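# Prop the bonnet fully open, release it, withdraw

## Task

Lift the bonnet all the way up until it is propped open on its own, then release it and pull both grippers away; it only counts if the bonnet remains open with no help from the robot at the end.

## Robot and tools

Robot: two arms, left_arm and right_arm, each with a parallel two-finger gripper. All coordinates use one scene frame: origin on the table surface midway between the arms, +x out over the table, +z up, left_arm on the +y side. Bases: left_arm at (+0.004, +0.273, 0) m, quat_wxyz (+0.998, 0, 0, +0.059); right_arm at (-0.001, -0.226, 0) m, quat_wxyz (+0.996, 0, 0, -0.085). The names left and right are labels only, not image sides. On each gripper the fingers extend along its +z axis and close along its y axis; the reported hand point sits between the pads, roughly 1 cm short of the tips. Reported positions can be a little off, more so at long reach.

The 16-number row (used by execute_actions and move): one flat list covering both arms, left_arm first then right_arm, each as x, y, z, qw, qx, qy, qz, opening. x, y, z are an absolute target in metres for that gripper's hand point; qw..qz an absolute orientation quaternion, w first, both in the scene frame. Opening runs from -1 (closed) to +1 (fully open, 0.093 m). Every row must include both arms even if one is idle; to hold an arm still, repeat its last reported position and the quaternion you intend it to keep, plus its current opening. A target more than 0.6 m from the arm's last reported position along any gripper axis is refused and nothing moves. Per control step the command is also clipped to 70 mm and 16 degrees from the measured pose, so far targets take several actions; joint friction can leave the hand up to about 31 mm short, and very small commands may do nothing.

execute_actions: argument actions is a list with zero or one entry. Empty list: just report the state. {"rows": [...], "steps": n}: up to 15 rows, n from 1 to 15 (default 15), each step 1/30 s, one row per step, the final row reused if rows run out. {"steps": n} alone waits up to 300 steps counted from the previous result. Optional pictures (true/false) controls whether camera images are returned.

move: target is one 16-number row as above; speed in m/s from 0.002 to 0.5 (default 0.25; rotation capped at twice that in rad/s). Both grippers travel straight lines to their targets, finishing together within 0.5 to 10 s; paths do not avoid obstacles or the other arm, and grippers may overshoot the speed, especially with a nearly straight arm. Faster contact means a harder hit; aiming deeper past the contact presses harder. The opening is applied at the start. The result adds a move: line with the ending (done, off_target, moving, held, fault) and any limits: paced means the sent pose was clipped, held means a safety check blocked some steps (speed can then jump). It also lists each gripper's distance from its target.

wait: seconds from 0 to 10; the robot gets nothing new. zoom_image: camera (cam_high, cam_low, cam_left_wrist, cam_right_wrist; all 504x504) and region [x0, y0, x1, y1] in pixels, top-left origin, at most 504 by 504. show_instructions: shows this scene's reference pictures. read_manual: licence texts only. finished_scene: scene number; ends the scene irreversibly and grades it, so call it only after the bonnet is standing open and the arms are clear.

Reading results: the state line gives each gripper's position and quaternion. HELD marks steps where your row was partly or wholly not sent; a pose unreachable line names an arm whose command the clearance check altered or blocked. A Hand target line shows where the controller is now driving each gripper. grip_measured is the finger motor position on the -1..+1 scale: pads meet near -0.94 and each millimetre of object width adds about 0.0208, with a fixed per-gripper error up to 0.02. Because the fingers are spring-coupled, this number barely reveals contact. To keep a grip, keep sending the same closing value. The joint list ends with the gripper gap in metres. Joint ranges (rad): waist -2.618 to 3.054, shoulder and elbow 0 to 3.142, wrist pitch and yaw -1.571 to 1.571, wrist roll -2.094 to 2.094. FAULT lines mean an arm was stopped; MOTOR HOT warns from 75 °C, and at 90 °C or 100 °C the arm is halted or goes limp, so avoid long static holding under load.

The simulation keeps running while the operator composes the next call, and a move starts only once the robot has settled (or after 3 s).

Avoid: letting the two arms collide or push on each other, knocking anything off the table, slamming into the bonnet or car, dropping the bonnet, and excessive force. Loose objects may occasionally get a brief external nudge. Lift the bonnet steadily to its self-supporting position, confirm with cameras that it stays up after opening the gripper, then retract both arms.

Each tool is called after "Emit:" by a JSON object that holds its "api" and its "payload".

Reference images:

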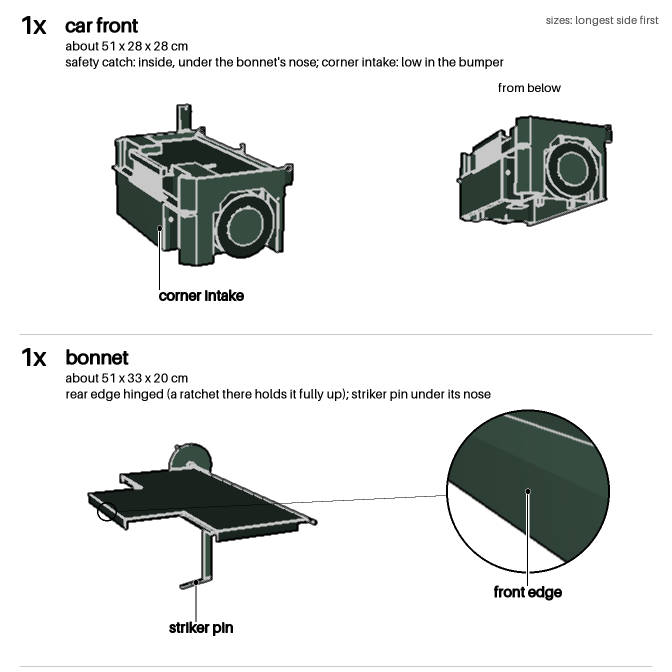

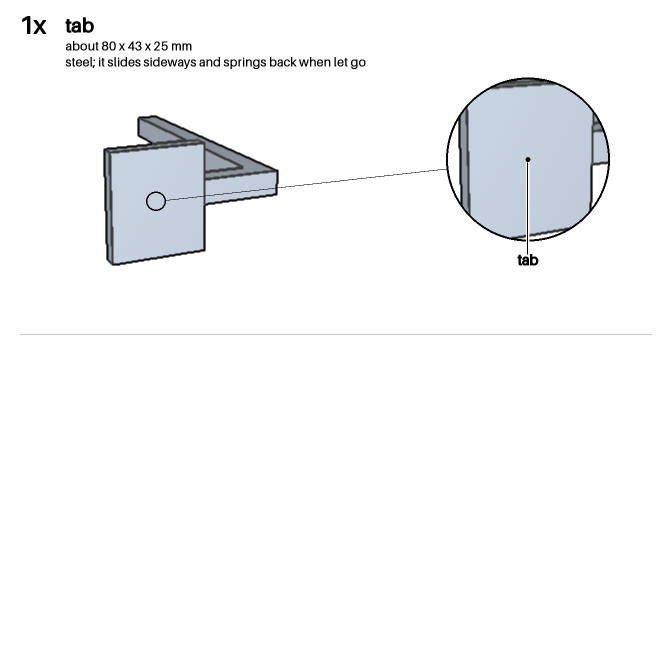

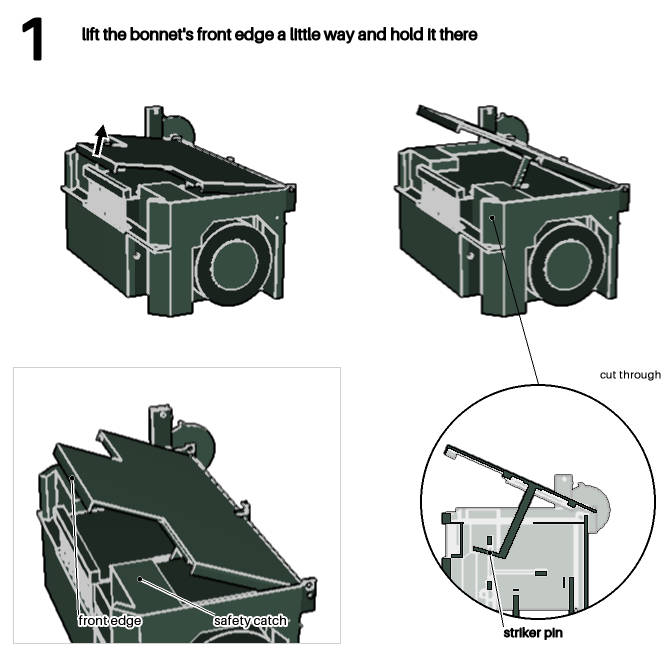

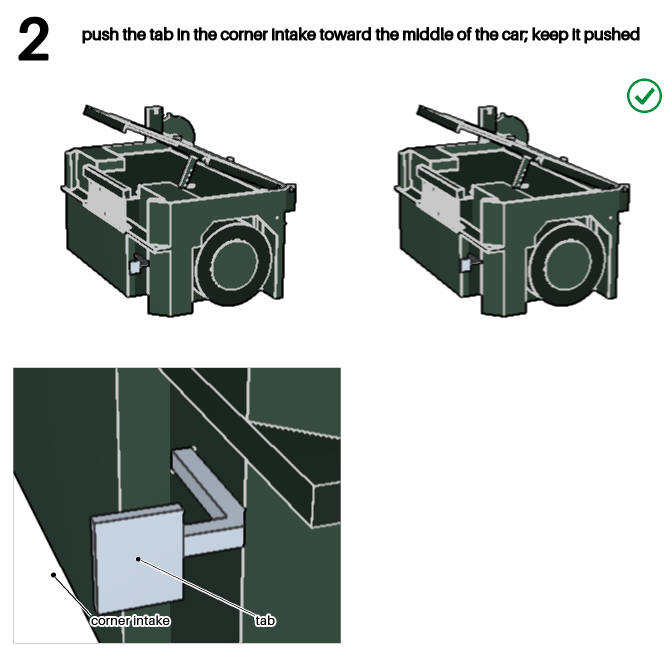

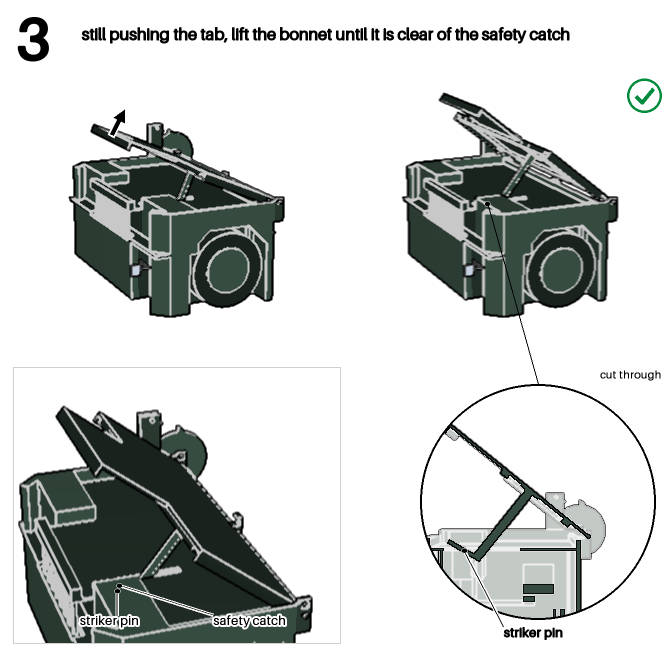

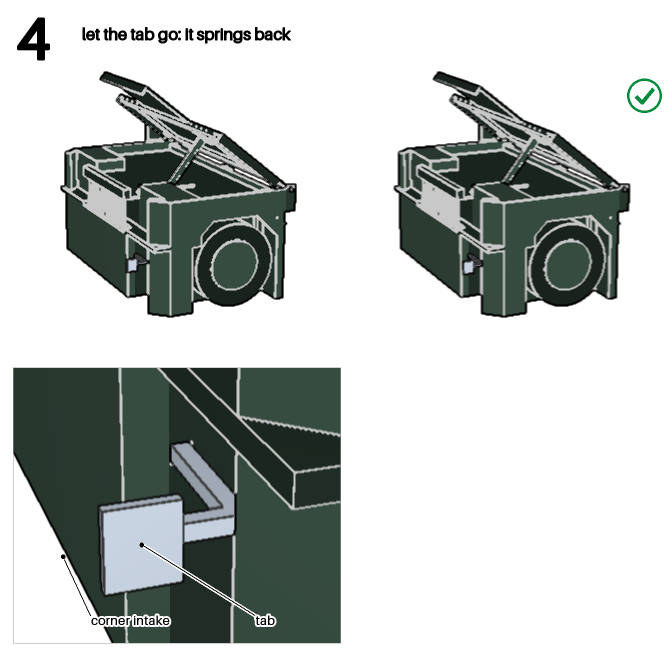

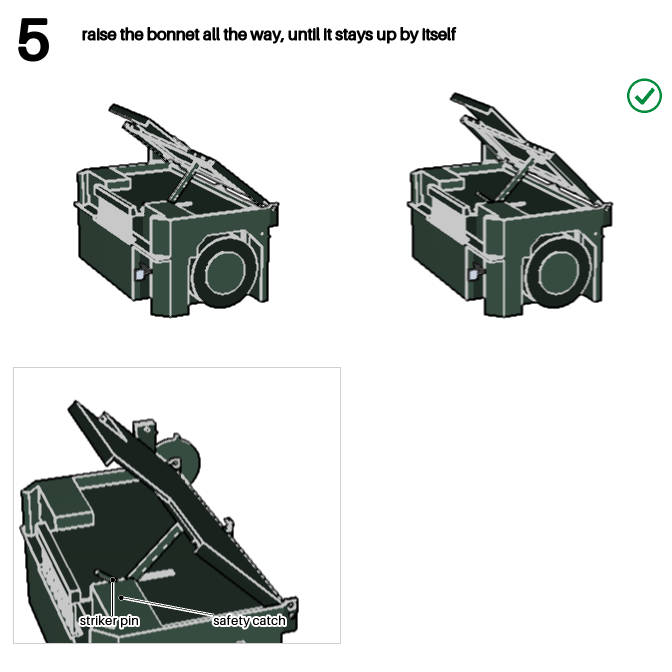

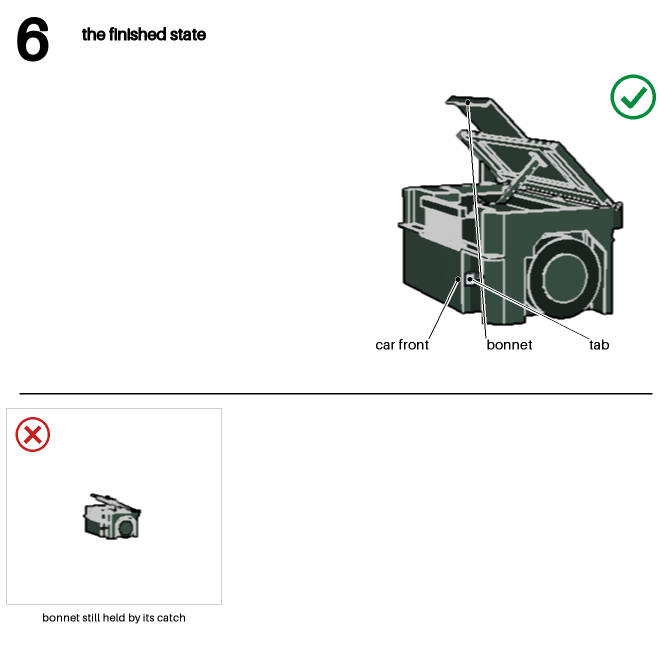

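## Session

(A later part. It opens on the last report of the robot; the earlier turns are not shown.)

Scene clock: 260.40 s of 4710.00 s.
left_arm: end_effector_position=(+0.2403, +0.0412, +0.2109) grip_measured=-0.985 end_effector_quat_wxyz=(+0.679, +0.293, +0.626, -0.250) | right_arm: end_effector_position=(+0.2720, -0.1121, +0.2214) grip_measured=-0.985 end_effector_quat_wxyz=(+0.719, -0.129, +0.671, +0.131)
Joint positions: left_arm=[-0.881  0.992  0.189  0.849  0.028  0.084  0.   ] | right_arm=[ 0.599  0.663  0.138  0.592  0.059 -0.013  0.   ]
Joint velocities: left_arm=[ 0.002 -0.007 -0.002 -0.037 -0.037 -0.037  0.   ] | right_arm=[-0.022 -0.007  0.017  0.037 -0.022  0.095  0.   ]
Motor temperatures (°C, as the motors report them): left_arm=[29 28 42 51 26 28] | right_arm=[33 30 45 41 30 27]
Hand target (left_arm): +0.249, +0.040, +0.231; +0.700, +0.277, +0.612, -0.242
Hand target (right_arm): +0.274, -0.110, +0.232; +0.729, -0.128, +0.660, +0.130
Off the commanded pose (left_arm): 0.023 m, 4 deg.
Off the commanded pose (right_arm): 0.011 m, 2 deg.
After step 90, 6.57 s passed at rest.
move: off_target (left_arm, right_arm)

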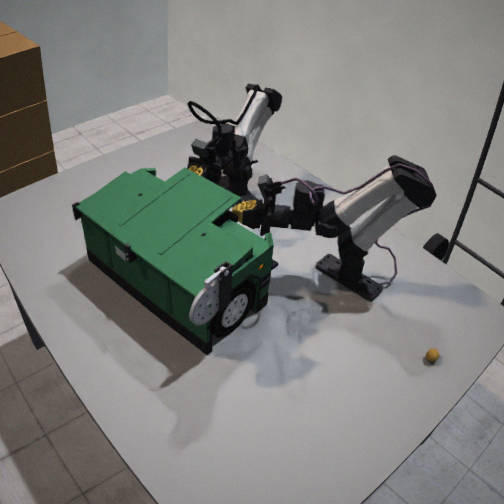

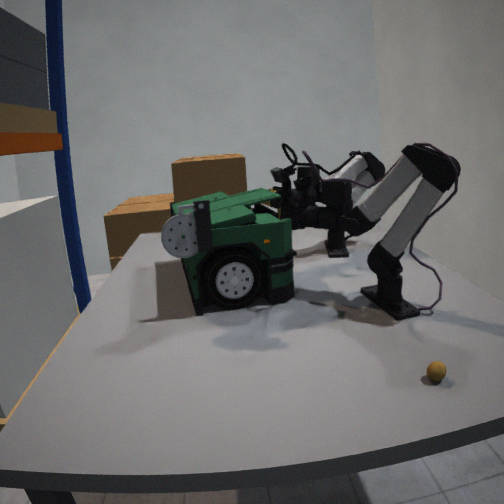

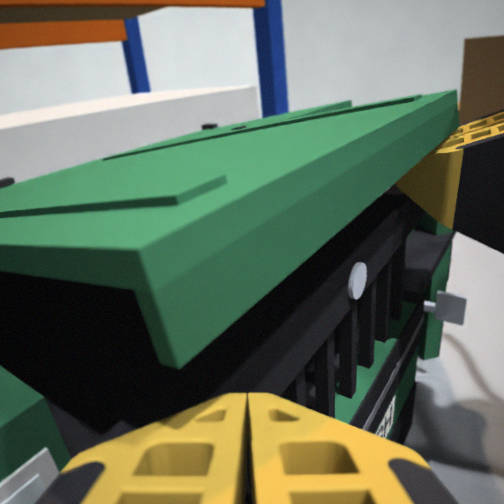

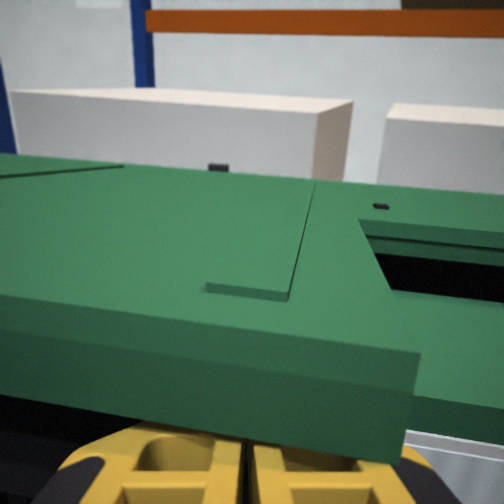

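Right is under the lip. Lift both.

Emit:
{"api": "move", "payload": {"target": [0.25,0.035,0.30,0.72,0.285,0.587,-0.232,-1, 0.278,-0.11,0.30,0.75,-0.132,0.634,0.112,-1], "speed": 0.05}}

Scene clock: 265.87 s of 4710.00 s.
left_arm: end_effector_position=(+0.2446, +0.0368, +0.2404) grip_measured=-0.985 end_effector_quat_wxyz=(+0.658, +0.316, +0.646, -0.223) | right_arm: end_effector_position=(+0.2764, -0.1122, +0.2348) grip_measured=-0.985 end_effector_quat_wxyz=(+0.684, -0.146, +0.707, +0.104)
Joint positions: left_arm=[-0.891  0.881  0.366  0.482  0.01   0.128  0.   ] | right_arm=[ 0.605  0.63   0.296  0.29   0.081 -0.05   0.   ]
Joint velocities: left_arm=[ 0.002 -0.002 -0.012  0.007  0.007 -0.066  0.   ] | right_arm=[-0.002 -0.012  0.002 -0.051 -0.051 -0.037  0.   ]
Motor temperatures (°C, as the motors report them): left_arm=[29 28 43 52 26 28] | right_arm=[33 30 45 42 29 27]
Hand target (left_arm): +0.244, +0.040, +0.299; +0.720, +0.285, +0.589, -0.234
Hand target (right_arm): +0.271, -0.113, +0.298; +0.751, -0.132, +0.637, +0.113
Off the commanded pose (left_arm): 0.060 m, 10 deg.
Off the commanded pose (right_arm): 0.065 m, 12 deg.
After step 90, 0.37 s passed at rest.
move: off_target (left_arm, right_arm)

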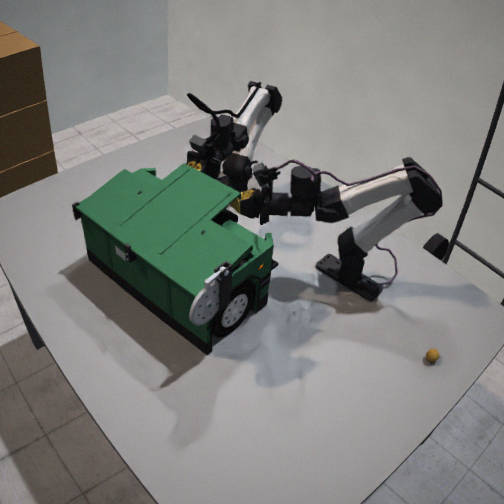

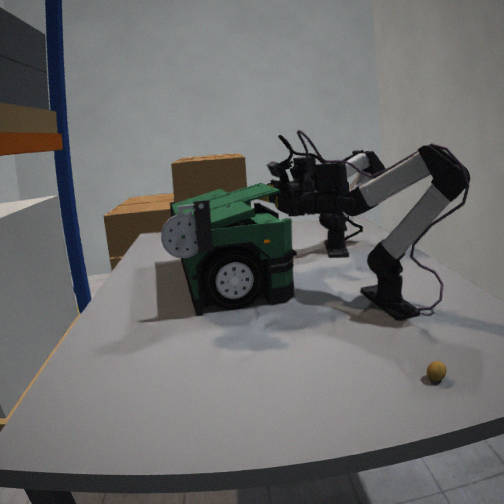

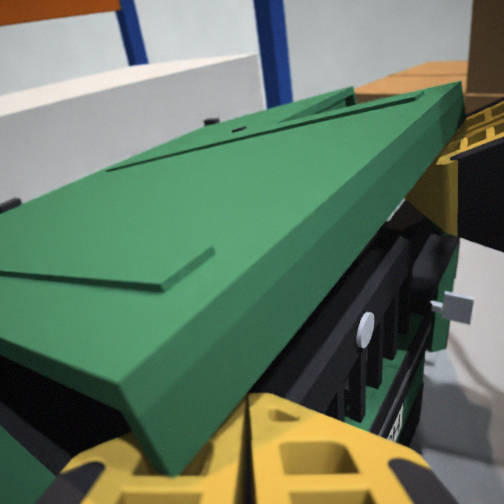

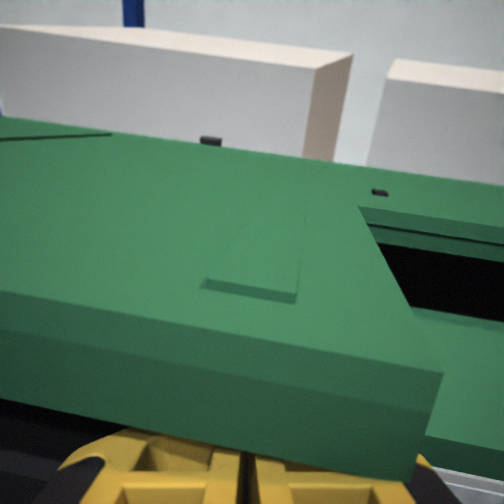

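Emit:
{"api": "move", "payload": {"target": [0.255,0.025,0.36,0.74,0.29,0.565,-0.22,-1, 0.285,-0.105,0.36,0.77,-0.135,0.61,0.108,-1], "speed": 0.06}}

Scene clock: 271.70 s of 4710.00 s.
left_arm: end_effector_position=(+0.2587, +0.0410, +0.2981) grip_measured=-0.985 end_effector_quat_wxyz=(+0.682, +0.300, +0.641, -0.185) | right_arm: end_effector_position=(+0.2801, -0.1123, +0.2975) grip_measured=-0.985 end_effector_quat_wxyz=(+0.707, -0.147, +0.685, +0.095)
Joint positions: left_arm=[-0.895  0.874  0.564  0.308 -0.074  0.172  0.   ] | right_arm=[ 0.605  0.649  0.488  0.18   0.091 -0.08   0.   ]
Joint velocities: left_arm=[ 0.012 -0.002  0.007 -0.022 -0.051  0.037  0.   ] | right_arm=[-0.002  0.002  0.002  0.066  0.022  0.037  0.   ]
Motor temperatures (°C, as the motors report them): left_arm=[29 28 44 54 26 28] | right_arm=[32 30 47 46 29 27]
Hand target (left_arm): +0.248, +0.034, +0.358; +0.738, +0.290, +0.568, -0.219
Hand target (right_arm): +0.274, -0.110, +0.357; +0.770, -0.138, +0.614, +0.108
Off the commanded pose (left_arm): 0.064 m, 12 deg.
Off the commanded pose (right_arm): 0.063 m, 11 deg.
After step 90, 0.03 s passed at rest.
move: off_target (left_arm, right_arm)

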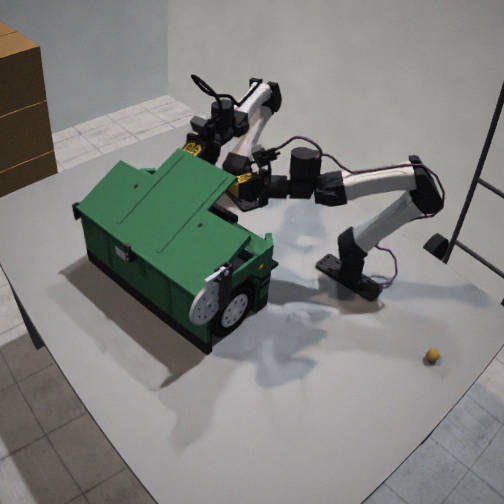

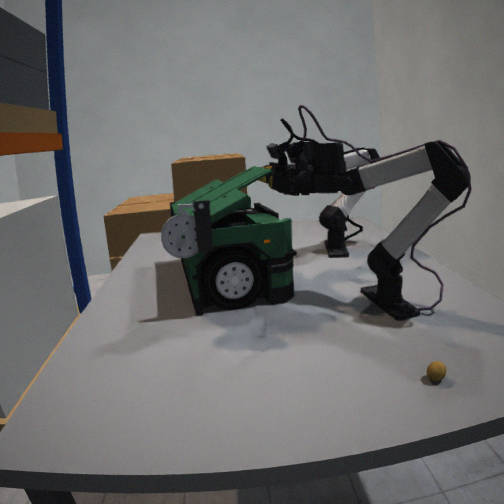

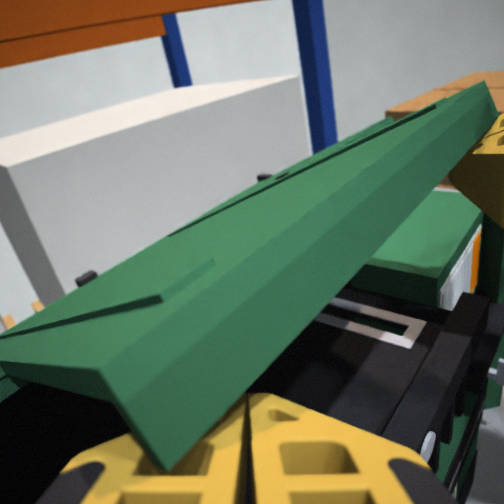

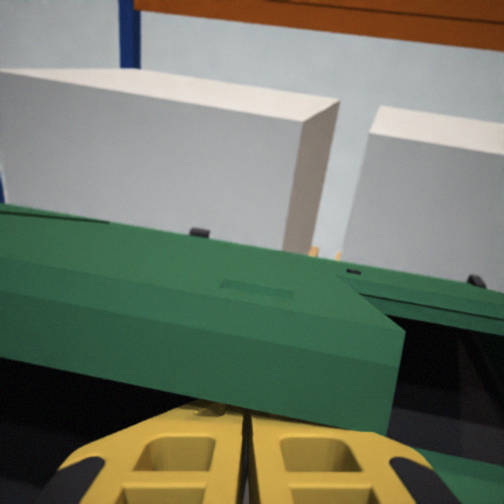

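Emit:
{"api": "move", "payload": {"target": [0.285,0.0,0.40,0.74,0.29,0.565,-0.22,-1, 0.31,-0.10,0.40,0.77,-0.135,0.61,0.108,-1], "speed": 0.06}}

Scene clock: 281.60 s of 4710.00 s.
left_arm: end_effector_position=(+0.2550, +0.0505, +0.3028) grip_measured=-0.986 end_effector_quat_wxyz=(+0.411, +0.399, +0.818, -0.053) | right_arm: end_effector_position=(+0.2765, -0.1144, +0.3176) grip_measured=-0.985 end_effector_quat_wxyz=(+0.519, -0.194, +0.830, +0.056)
Joint positions: left_arm=[-0.932  1.203  1.383 -0.91  -0.174  0.173  0.   ] | right_arm=[ 0.599  0.897  1.099 -0.675  0.082 -0.08   0.   ]
Joint velocities: left_arm=[-0.007  0.232  0.339 -0.418  0.022 -0.081  0.   ] | right_arm=[ 0.012  0.076  0.154 -0.212 -0.022 -0.037  0.   ]
Motor temperatures (°C, as the motors report them): left_arm=[29 28 47 61 26 28] | right_arm=[32 29 50 53 29 27]
Hand target (left_arm): +0.266, +0.023, +0.381; +0.526, +0.373, +0.757, -0.108
Hand target (right_arm): +0.291, -0.108, +0.398; +0.630, -0.173, +0.753, +0.077
Off the commanded pose (left_arm): 0.114 m, 53 deg; position and orientation clipped at the last step of the last action.
Off the commanded pose (right_arm): 0.090 m, 40 deg; orientation clipped at the last step of the last action.
move: moving (left_arm, right_arm; no rest 5 s after the path's end); limits=paced

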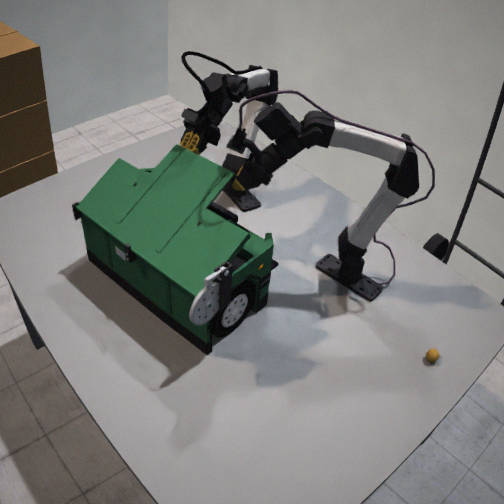

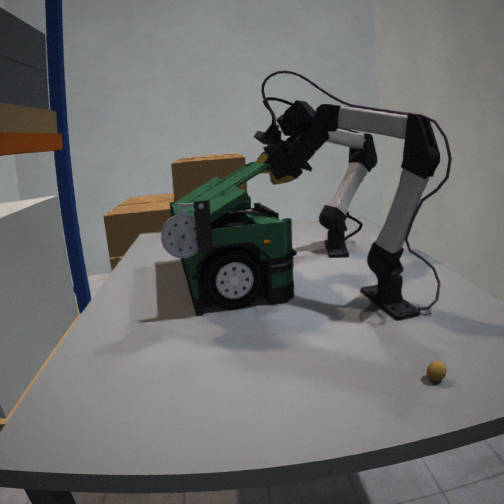

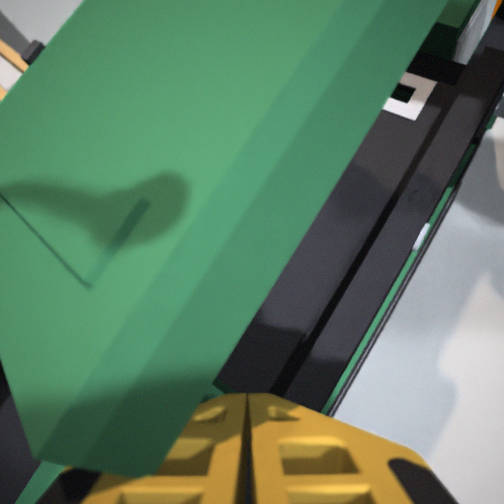

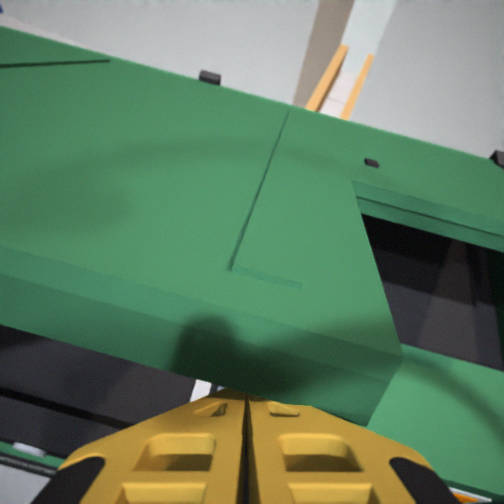

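Emit:
{"api": "execute_actions", "payload": {"actions": [{"rows":[[0.26,0.045,0.33,0.45,0.39,0.80,-0.07,-1,0.282,-0.112,0.345,0.56,-0.19,0.80,0.06,-1]],"steps":10}]}}

Scene clock: 285.00 s of 4710.00 s.
left_arm: end_effector_position=(+0.2481, +0.0549, +0.2990) grip_measured=-0.986 end_effector_quat_wxyz=(+0.388, +0.408, +0.825, -0.049) | right_arm: end_effector_position=(+0.2699, -0.1159, +0.3085) grip_measured=-0.985 end_effector_quat_wxyz=(+0.496, -0.201, +0.843, +0.055)
Joint positions: left_arm=[-0.934  1.212  1.412 -0.982 -0.166  0.172  0.   ] | right_arm=[ 0.599  0.901  1.112 -0.739  0.074 -0.082  0.   ]
Joint velocities: left_arm=[ 0.002 -0.012  0.002 -0.066 -0.007 -0.051  0.   ] | right_arm=[-0.017 -0.002  0.002 -0.095 -0.051  0.007  0.   ]
Motor temperatures (°C, as the motors report them): left_arm=[29 29 48 63 26 28] | right_arm=[32 29 51 56 29 27]
Hand target (left_arm): +0.257, +0.048, +0.331; +0.449, +0.390, +0.801, -0.070
Hand target (right_arm): +0.277, -0.114, +0.345; +0.560, -0.191, +0.804, +0.060
Off the commanded pose (left_arm): 0.035 m, 8 deg.
Off the commanded pose (right_arm): 0.039 m, 9 deg.
Steps of this call (steps 1 to 90: nothing new was sent; then 0.07 s passed at rest; steps 91 to 100: all 10 steps of this action). Readings (end_effector_position):
91: left_arm (+0.2525, +0.0524, +0.3036) | right_arm (+0.2747, -0.1146, +0.3175)
92: left_arm (+0.2518, +0.0529, +0.3032) | right_arm (+0.2741, -0.1149, +0.3162)
94: left_arm (+0.2505, +0.0536, +0.3019) | right_arm (+0.2726, -0.1152, +0.3135)
98: left_arm (+0.2486, +0.0546, +0.2997) | right_arm (+0.2706, -0.1157, +0.3097)
100: the state above

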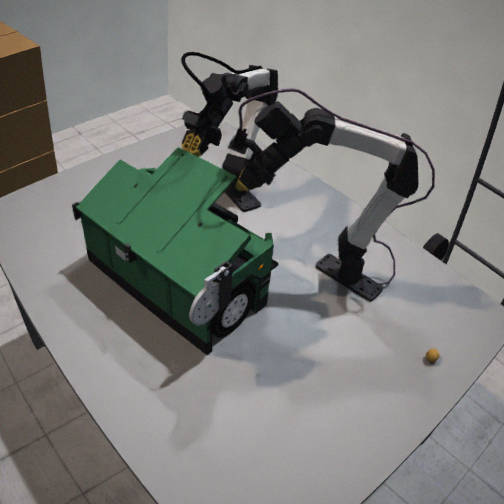

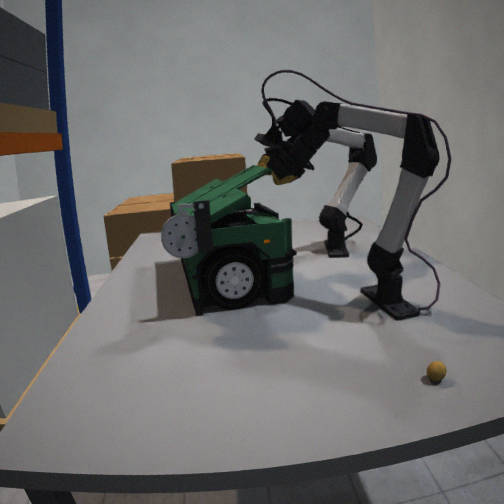

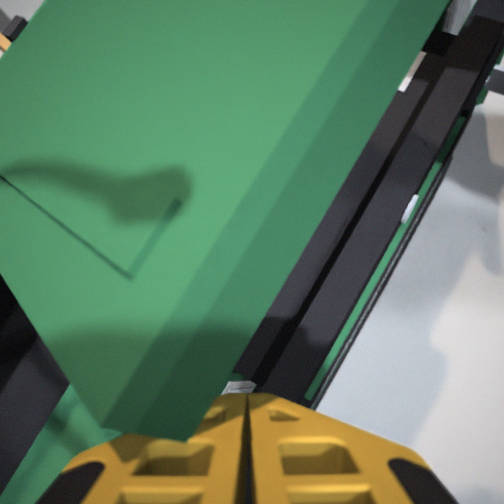

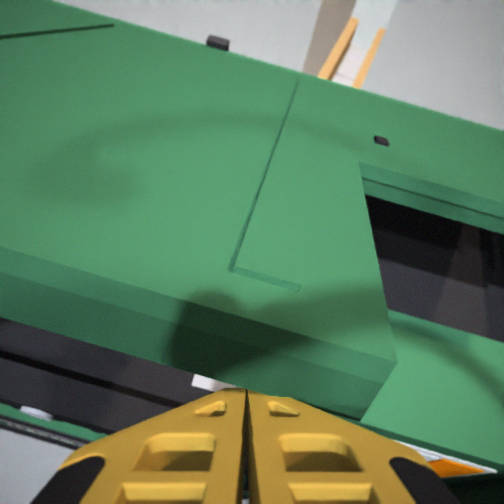

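Emit:
{"api": "move", "payload": {"target": [0.275,0.03,0.31,0.63,0.30,0.69,-0.2,-1, 0.30,-0.108,0.315,0.66,-0.16,0.72,0.09,-1], "speed": 0.08}}

Scene clock: 293.83 s of 4710.00 s.
left_arm: end_effector_position=(+0.2741, +0.0278, +0.3084) grip_measured=-0.986 end_effector_quat_wxyz=(+0.619, +0.305, +0.696, -0.197) | right_arm: end_effector_position=(+0.3007, -0.1055, +0.3153) grip_measured=-0.985 end_effector_quat_wxyz=(+0.657, -0.166, +0.729, +0.091)
Joint positions: left_arm=[-0.871  0.982  0.793  0.033 -0.031  0.101  0.   ] | right_arm=[ 0.571  0.797  0.723 -0.046  0.04  -0.082  0.   ]
Joint velocities: left_arm=[ 0.002 -0.007 -0.022  0.007  0.007 -0.022  0.   ] | right_arm=[ 0.007  0.002 -0.002 -0.066  0.051  0.022  0.   ]
Motor temperatures (°C, as the motors report them): left_arm=[29 29 46 60 26 28] | right_arm=[31 29 49 53 29 27]
Hand target (left_arm): +0.274, +0.032, +0.312; +0.627, +0.298, +0.690, -0.202
Hand target (right_arm): +0.299, -0.108, +0.316; +0.664, -0.165, +0.724, +0.092
Off the commanded pose (left_arm): 0.003 m, 2 deg.
Off the commanded pose (right_arm): 0.003 m, 1 deg.
After step 90, 1.07 s passed at rest.
move: done

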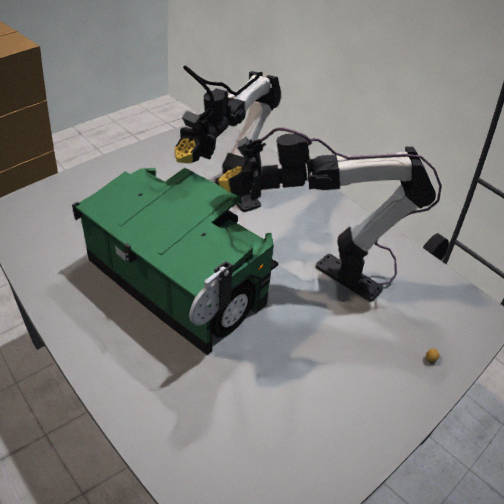

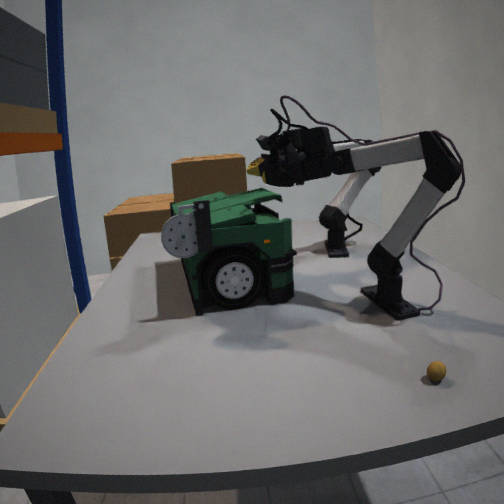

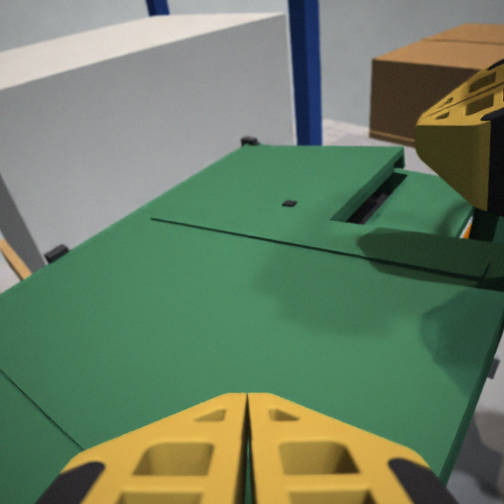

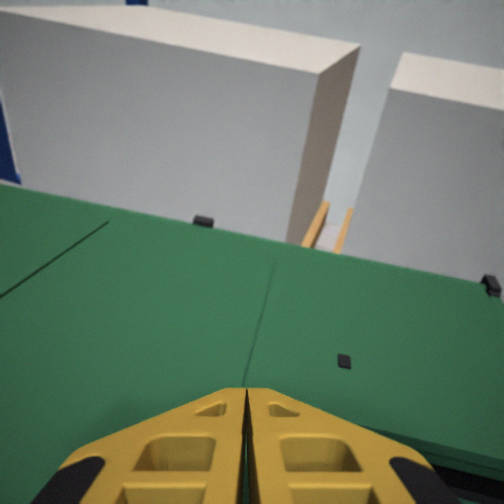

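Emit:
{"api": "move", "payload": {"target": [0.215,0.06,0.30,0.70,0.29,0.605,-0.25,-1, 0.235,-0.125,0.30,0.73,-0.129,0.66,0.129,-1]}}

Emit:
{"api": "move", "payload": {"target": [0.215,0.06,0.222,0.70,0.29,0.605,-0.25,-1, 0.235,-0.125,0.222,0.73,-0.129,0.66,0.129,-1], "speed": 0.15}}

Emit:
{"api": "move", "payload": {"target": [0.262,0.012,0.235,0.70,0.29,0.605,-0.25,-1, 0.278,-0.11,0.232,0.73,-0.129,0.66,0.129,-1], "speed": 0.06}}

Scene clock: 310.97 s of 4710.00 s.
left_arm: end_effector_position=(+0.2194, +0.0625, +0.2992) grip_measured=-0.986 end_effector_quat_wxyz=(+0.694, +0.286, +0.614, -0.243) | right_arm: end_effector_position=(+0.2365, -0.1261, +0.3015) grip_measured=-0.985 end_effector_quat_wxyz=(+0.725, -0.136, +0.663, +0.126)
Joint positions: left_arm=[-0.898  0.635  0.432  0.284 -0.007  0.1    0.   ] | right_arm=[ 0.616  0.374  0.42   0.038  0.072 -0.037  0.   ]
Joint velocities: left_arm=[-0.007  0.007  0.007  0.022 -0.037 -0.037  0.   ] | right_arm=[-0.002  0.007 -0.007 -0.037  0.022 -0.051  0.   ]
Motor temperatures (°C, as the motors report them): left_arm=[29 29 44 57 26 28] | right_arm=[31 29 46 49 29 27]
Hand target (left_arm): +0.214, +0.061, +0.300; +0.698, +0.289, +0.605, -0.252
Hand target (right_arm): +0.235, -0.126, +0.300; +0.729, -0.131, +0.659, +0.130
Off the commanded pose (left_arm): 0.005 m, 2 deg.
Off the commanded pose (right_arm): 0.002 m, 1 deg.
After step 90, 12.97 s passed at rest.
move: done

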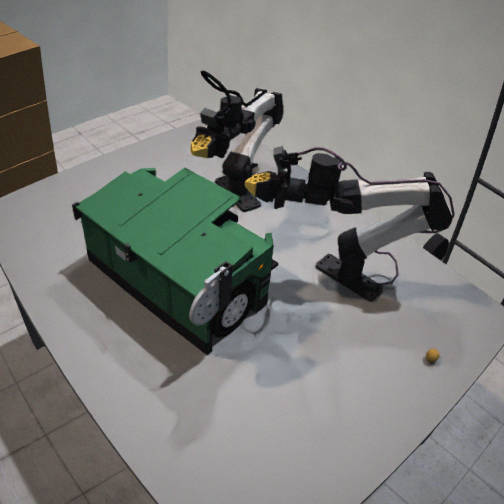

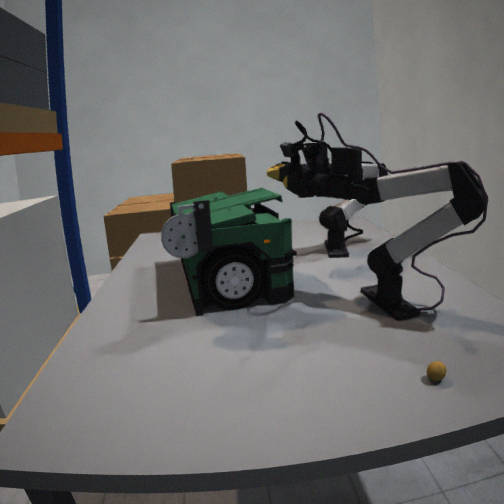

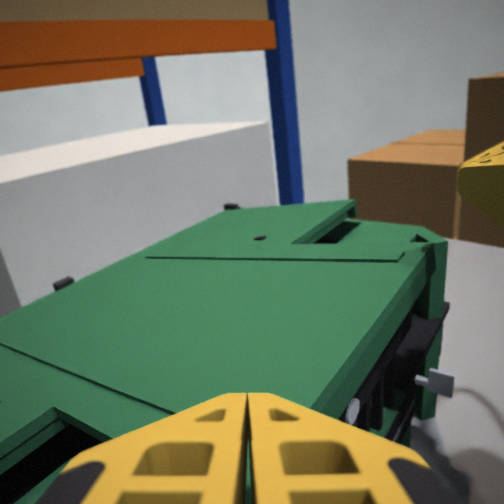

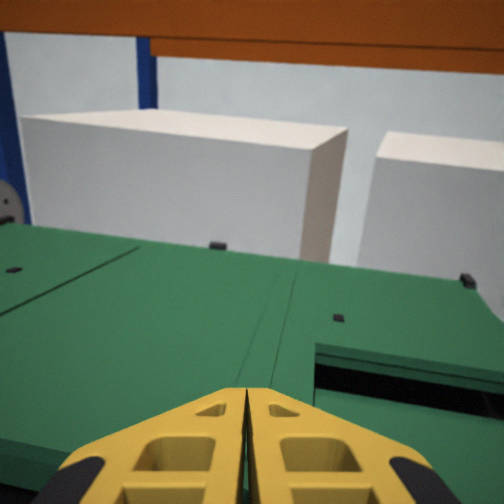

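Scene clock: 312.30 s of 4710.00 s.
left_arm: end_effector_position=(+0.2189, +0.0629, +0.2281) grip_measured=-0.986 end_effector_quat_wxyz=(+0.703, +0.282, +0.605, -0.246) | right_arm: end_effector_position=(+0.2374, -0.1250, +0.2211) grip_measured=-0.985 end_effector_quat_wxyz=(+0.723, -0.134, +0.666, +0.125)
Joint positions: left_arm=[-0.898  0.729  0.133  0.706 -0.007  0.1    0.   ] | right_arm=[ 0.631  0.273  0.103  0.247  0.092 -0.035  0.   ]
Joint velocities: left_arm=[ 0.007  0.002 -0.002  0.066 -0.037  0.007  0.   ] | right_arm=[-0.012 -0.012 -0.002 -0.066  0.022 -0.037  0.   ]
Motor temperatures (°C, as the motors report them): left_arm=[29 29 44 57 26 28] | right_arm=[31 29 46 49 29 27]
Hand target (left_arm): +0.216, +0.059, +0.222; +0.699, +0.290, +0.605, -0.250
Hand target (right_arm): +0.235, -0.125, +0.222; +0.729, -0.129, +0.660, +0.129
Off the commanded pose (left_arm): 0.008 m, 1 deg.
Off the commanded pose (right_arm): 0.003 m, 1 deg.
move: done

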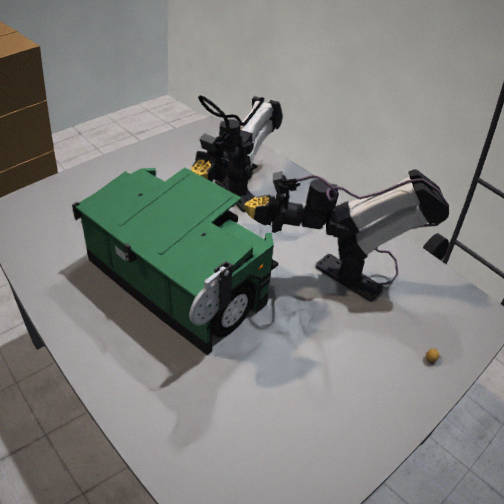

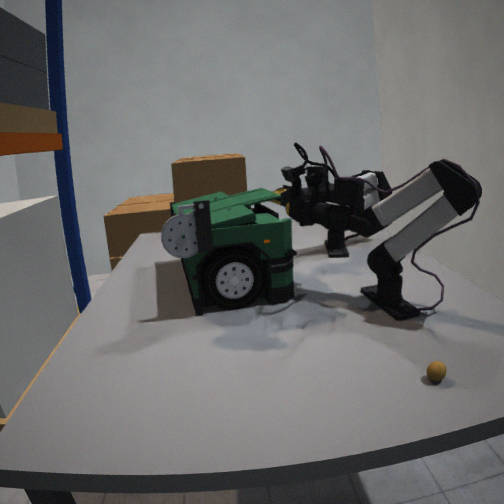

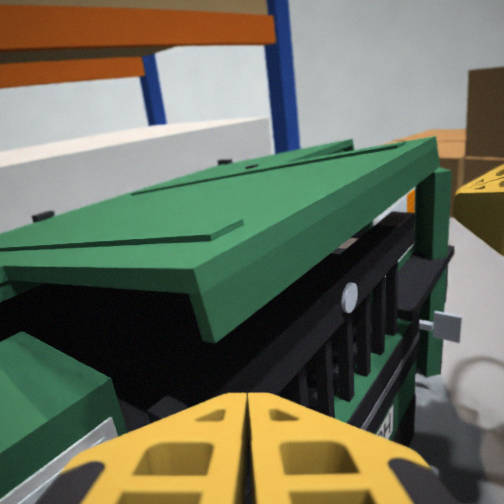

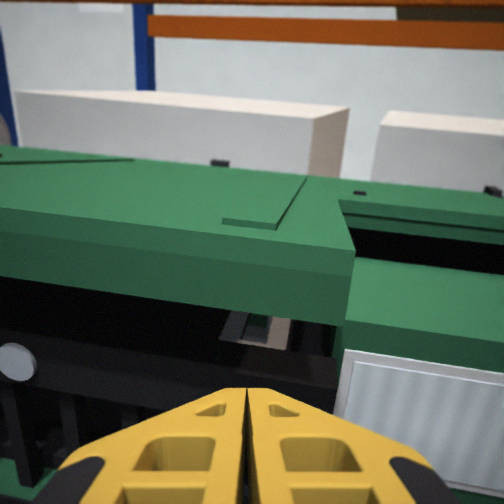

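Scene clock: 313.73 s of 4710.00 s.
left_arm: end_effector_position=(+0.2420, +0.0075, +0.2125) grip_measured=-0.986 end_effector_quat_wxyz=(+0.667, +0.327, +0.611, -0.273) | right_arm: end_effector_position=(+0.2646, -0.1138, +0.2111) grip_measured=-0.985 end_effector_quat_wxyz=(+0.710, -0.137, +0.680, +0.120)
Joint positions: left_arm=[-0.926  1.155  0.268  0.926  0.071  0.1    0.   ] | right_arm=[ 0.619  0.593  0.116  0.516  0.083 -0.035  0.   ]
Joint velocities: left_arm=[-0.002 -0.007 -0.002  0.081  0.022  0.037  0.   ] | right_arm=[-0.007  0.002  0.007 -0.037 -0.007  0.007  0.   ]
Motor temperatures (°C, as the motors report them): left_arm=[29 29 44 57 26 28] | right_arm=[31 29 46 49 29 27]
Hand target (left_arm): +0.260, +0.013, +0.234; +0.698, +0.290, +0.605, -0.251
Hand target (right_arm): +0.274, -0.111, +0.232; +0.727, -0.130, +0.662, +0.128
Off the commanded pose (left_arm): 0.030 m, 6 deg.
Off the commanded pose (right_arm): 0.025 m, 3 deg.
move: off_target (left_arm, right_arm)

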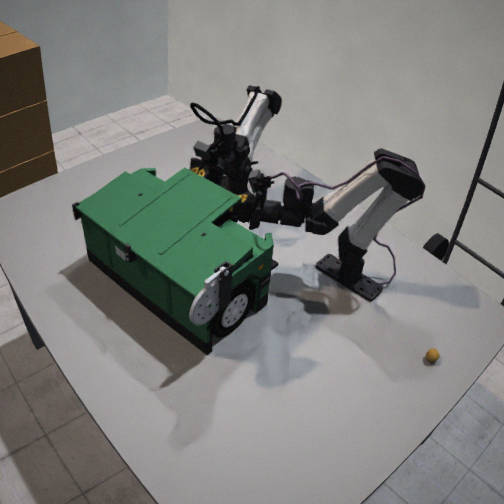

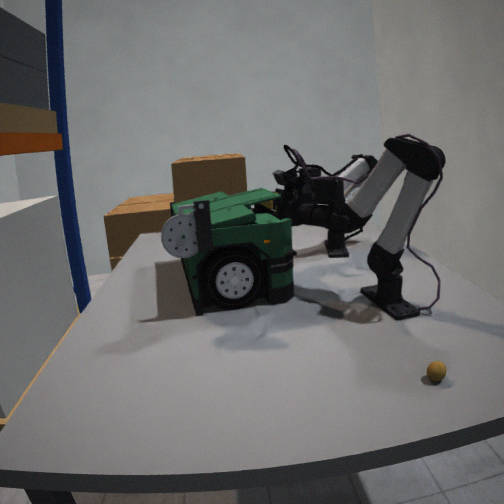

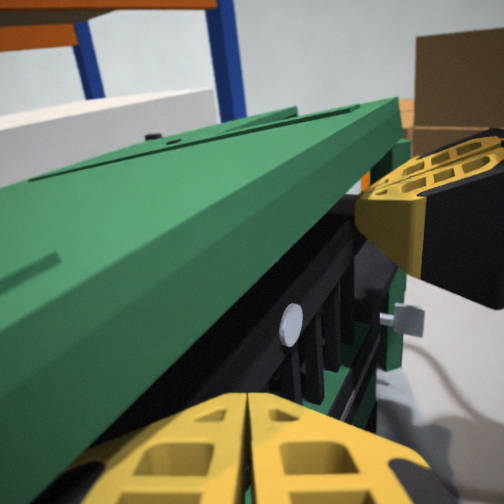

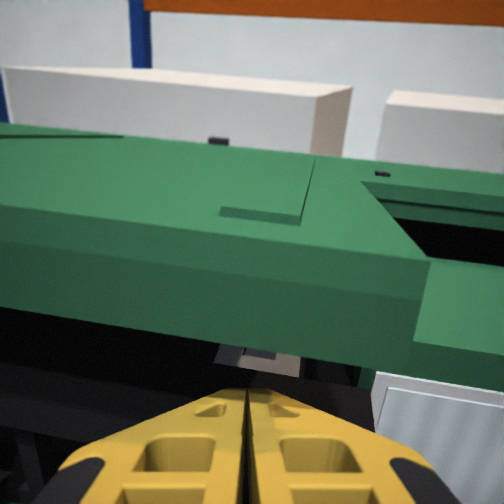

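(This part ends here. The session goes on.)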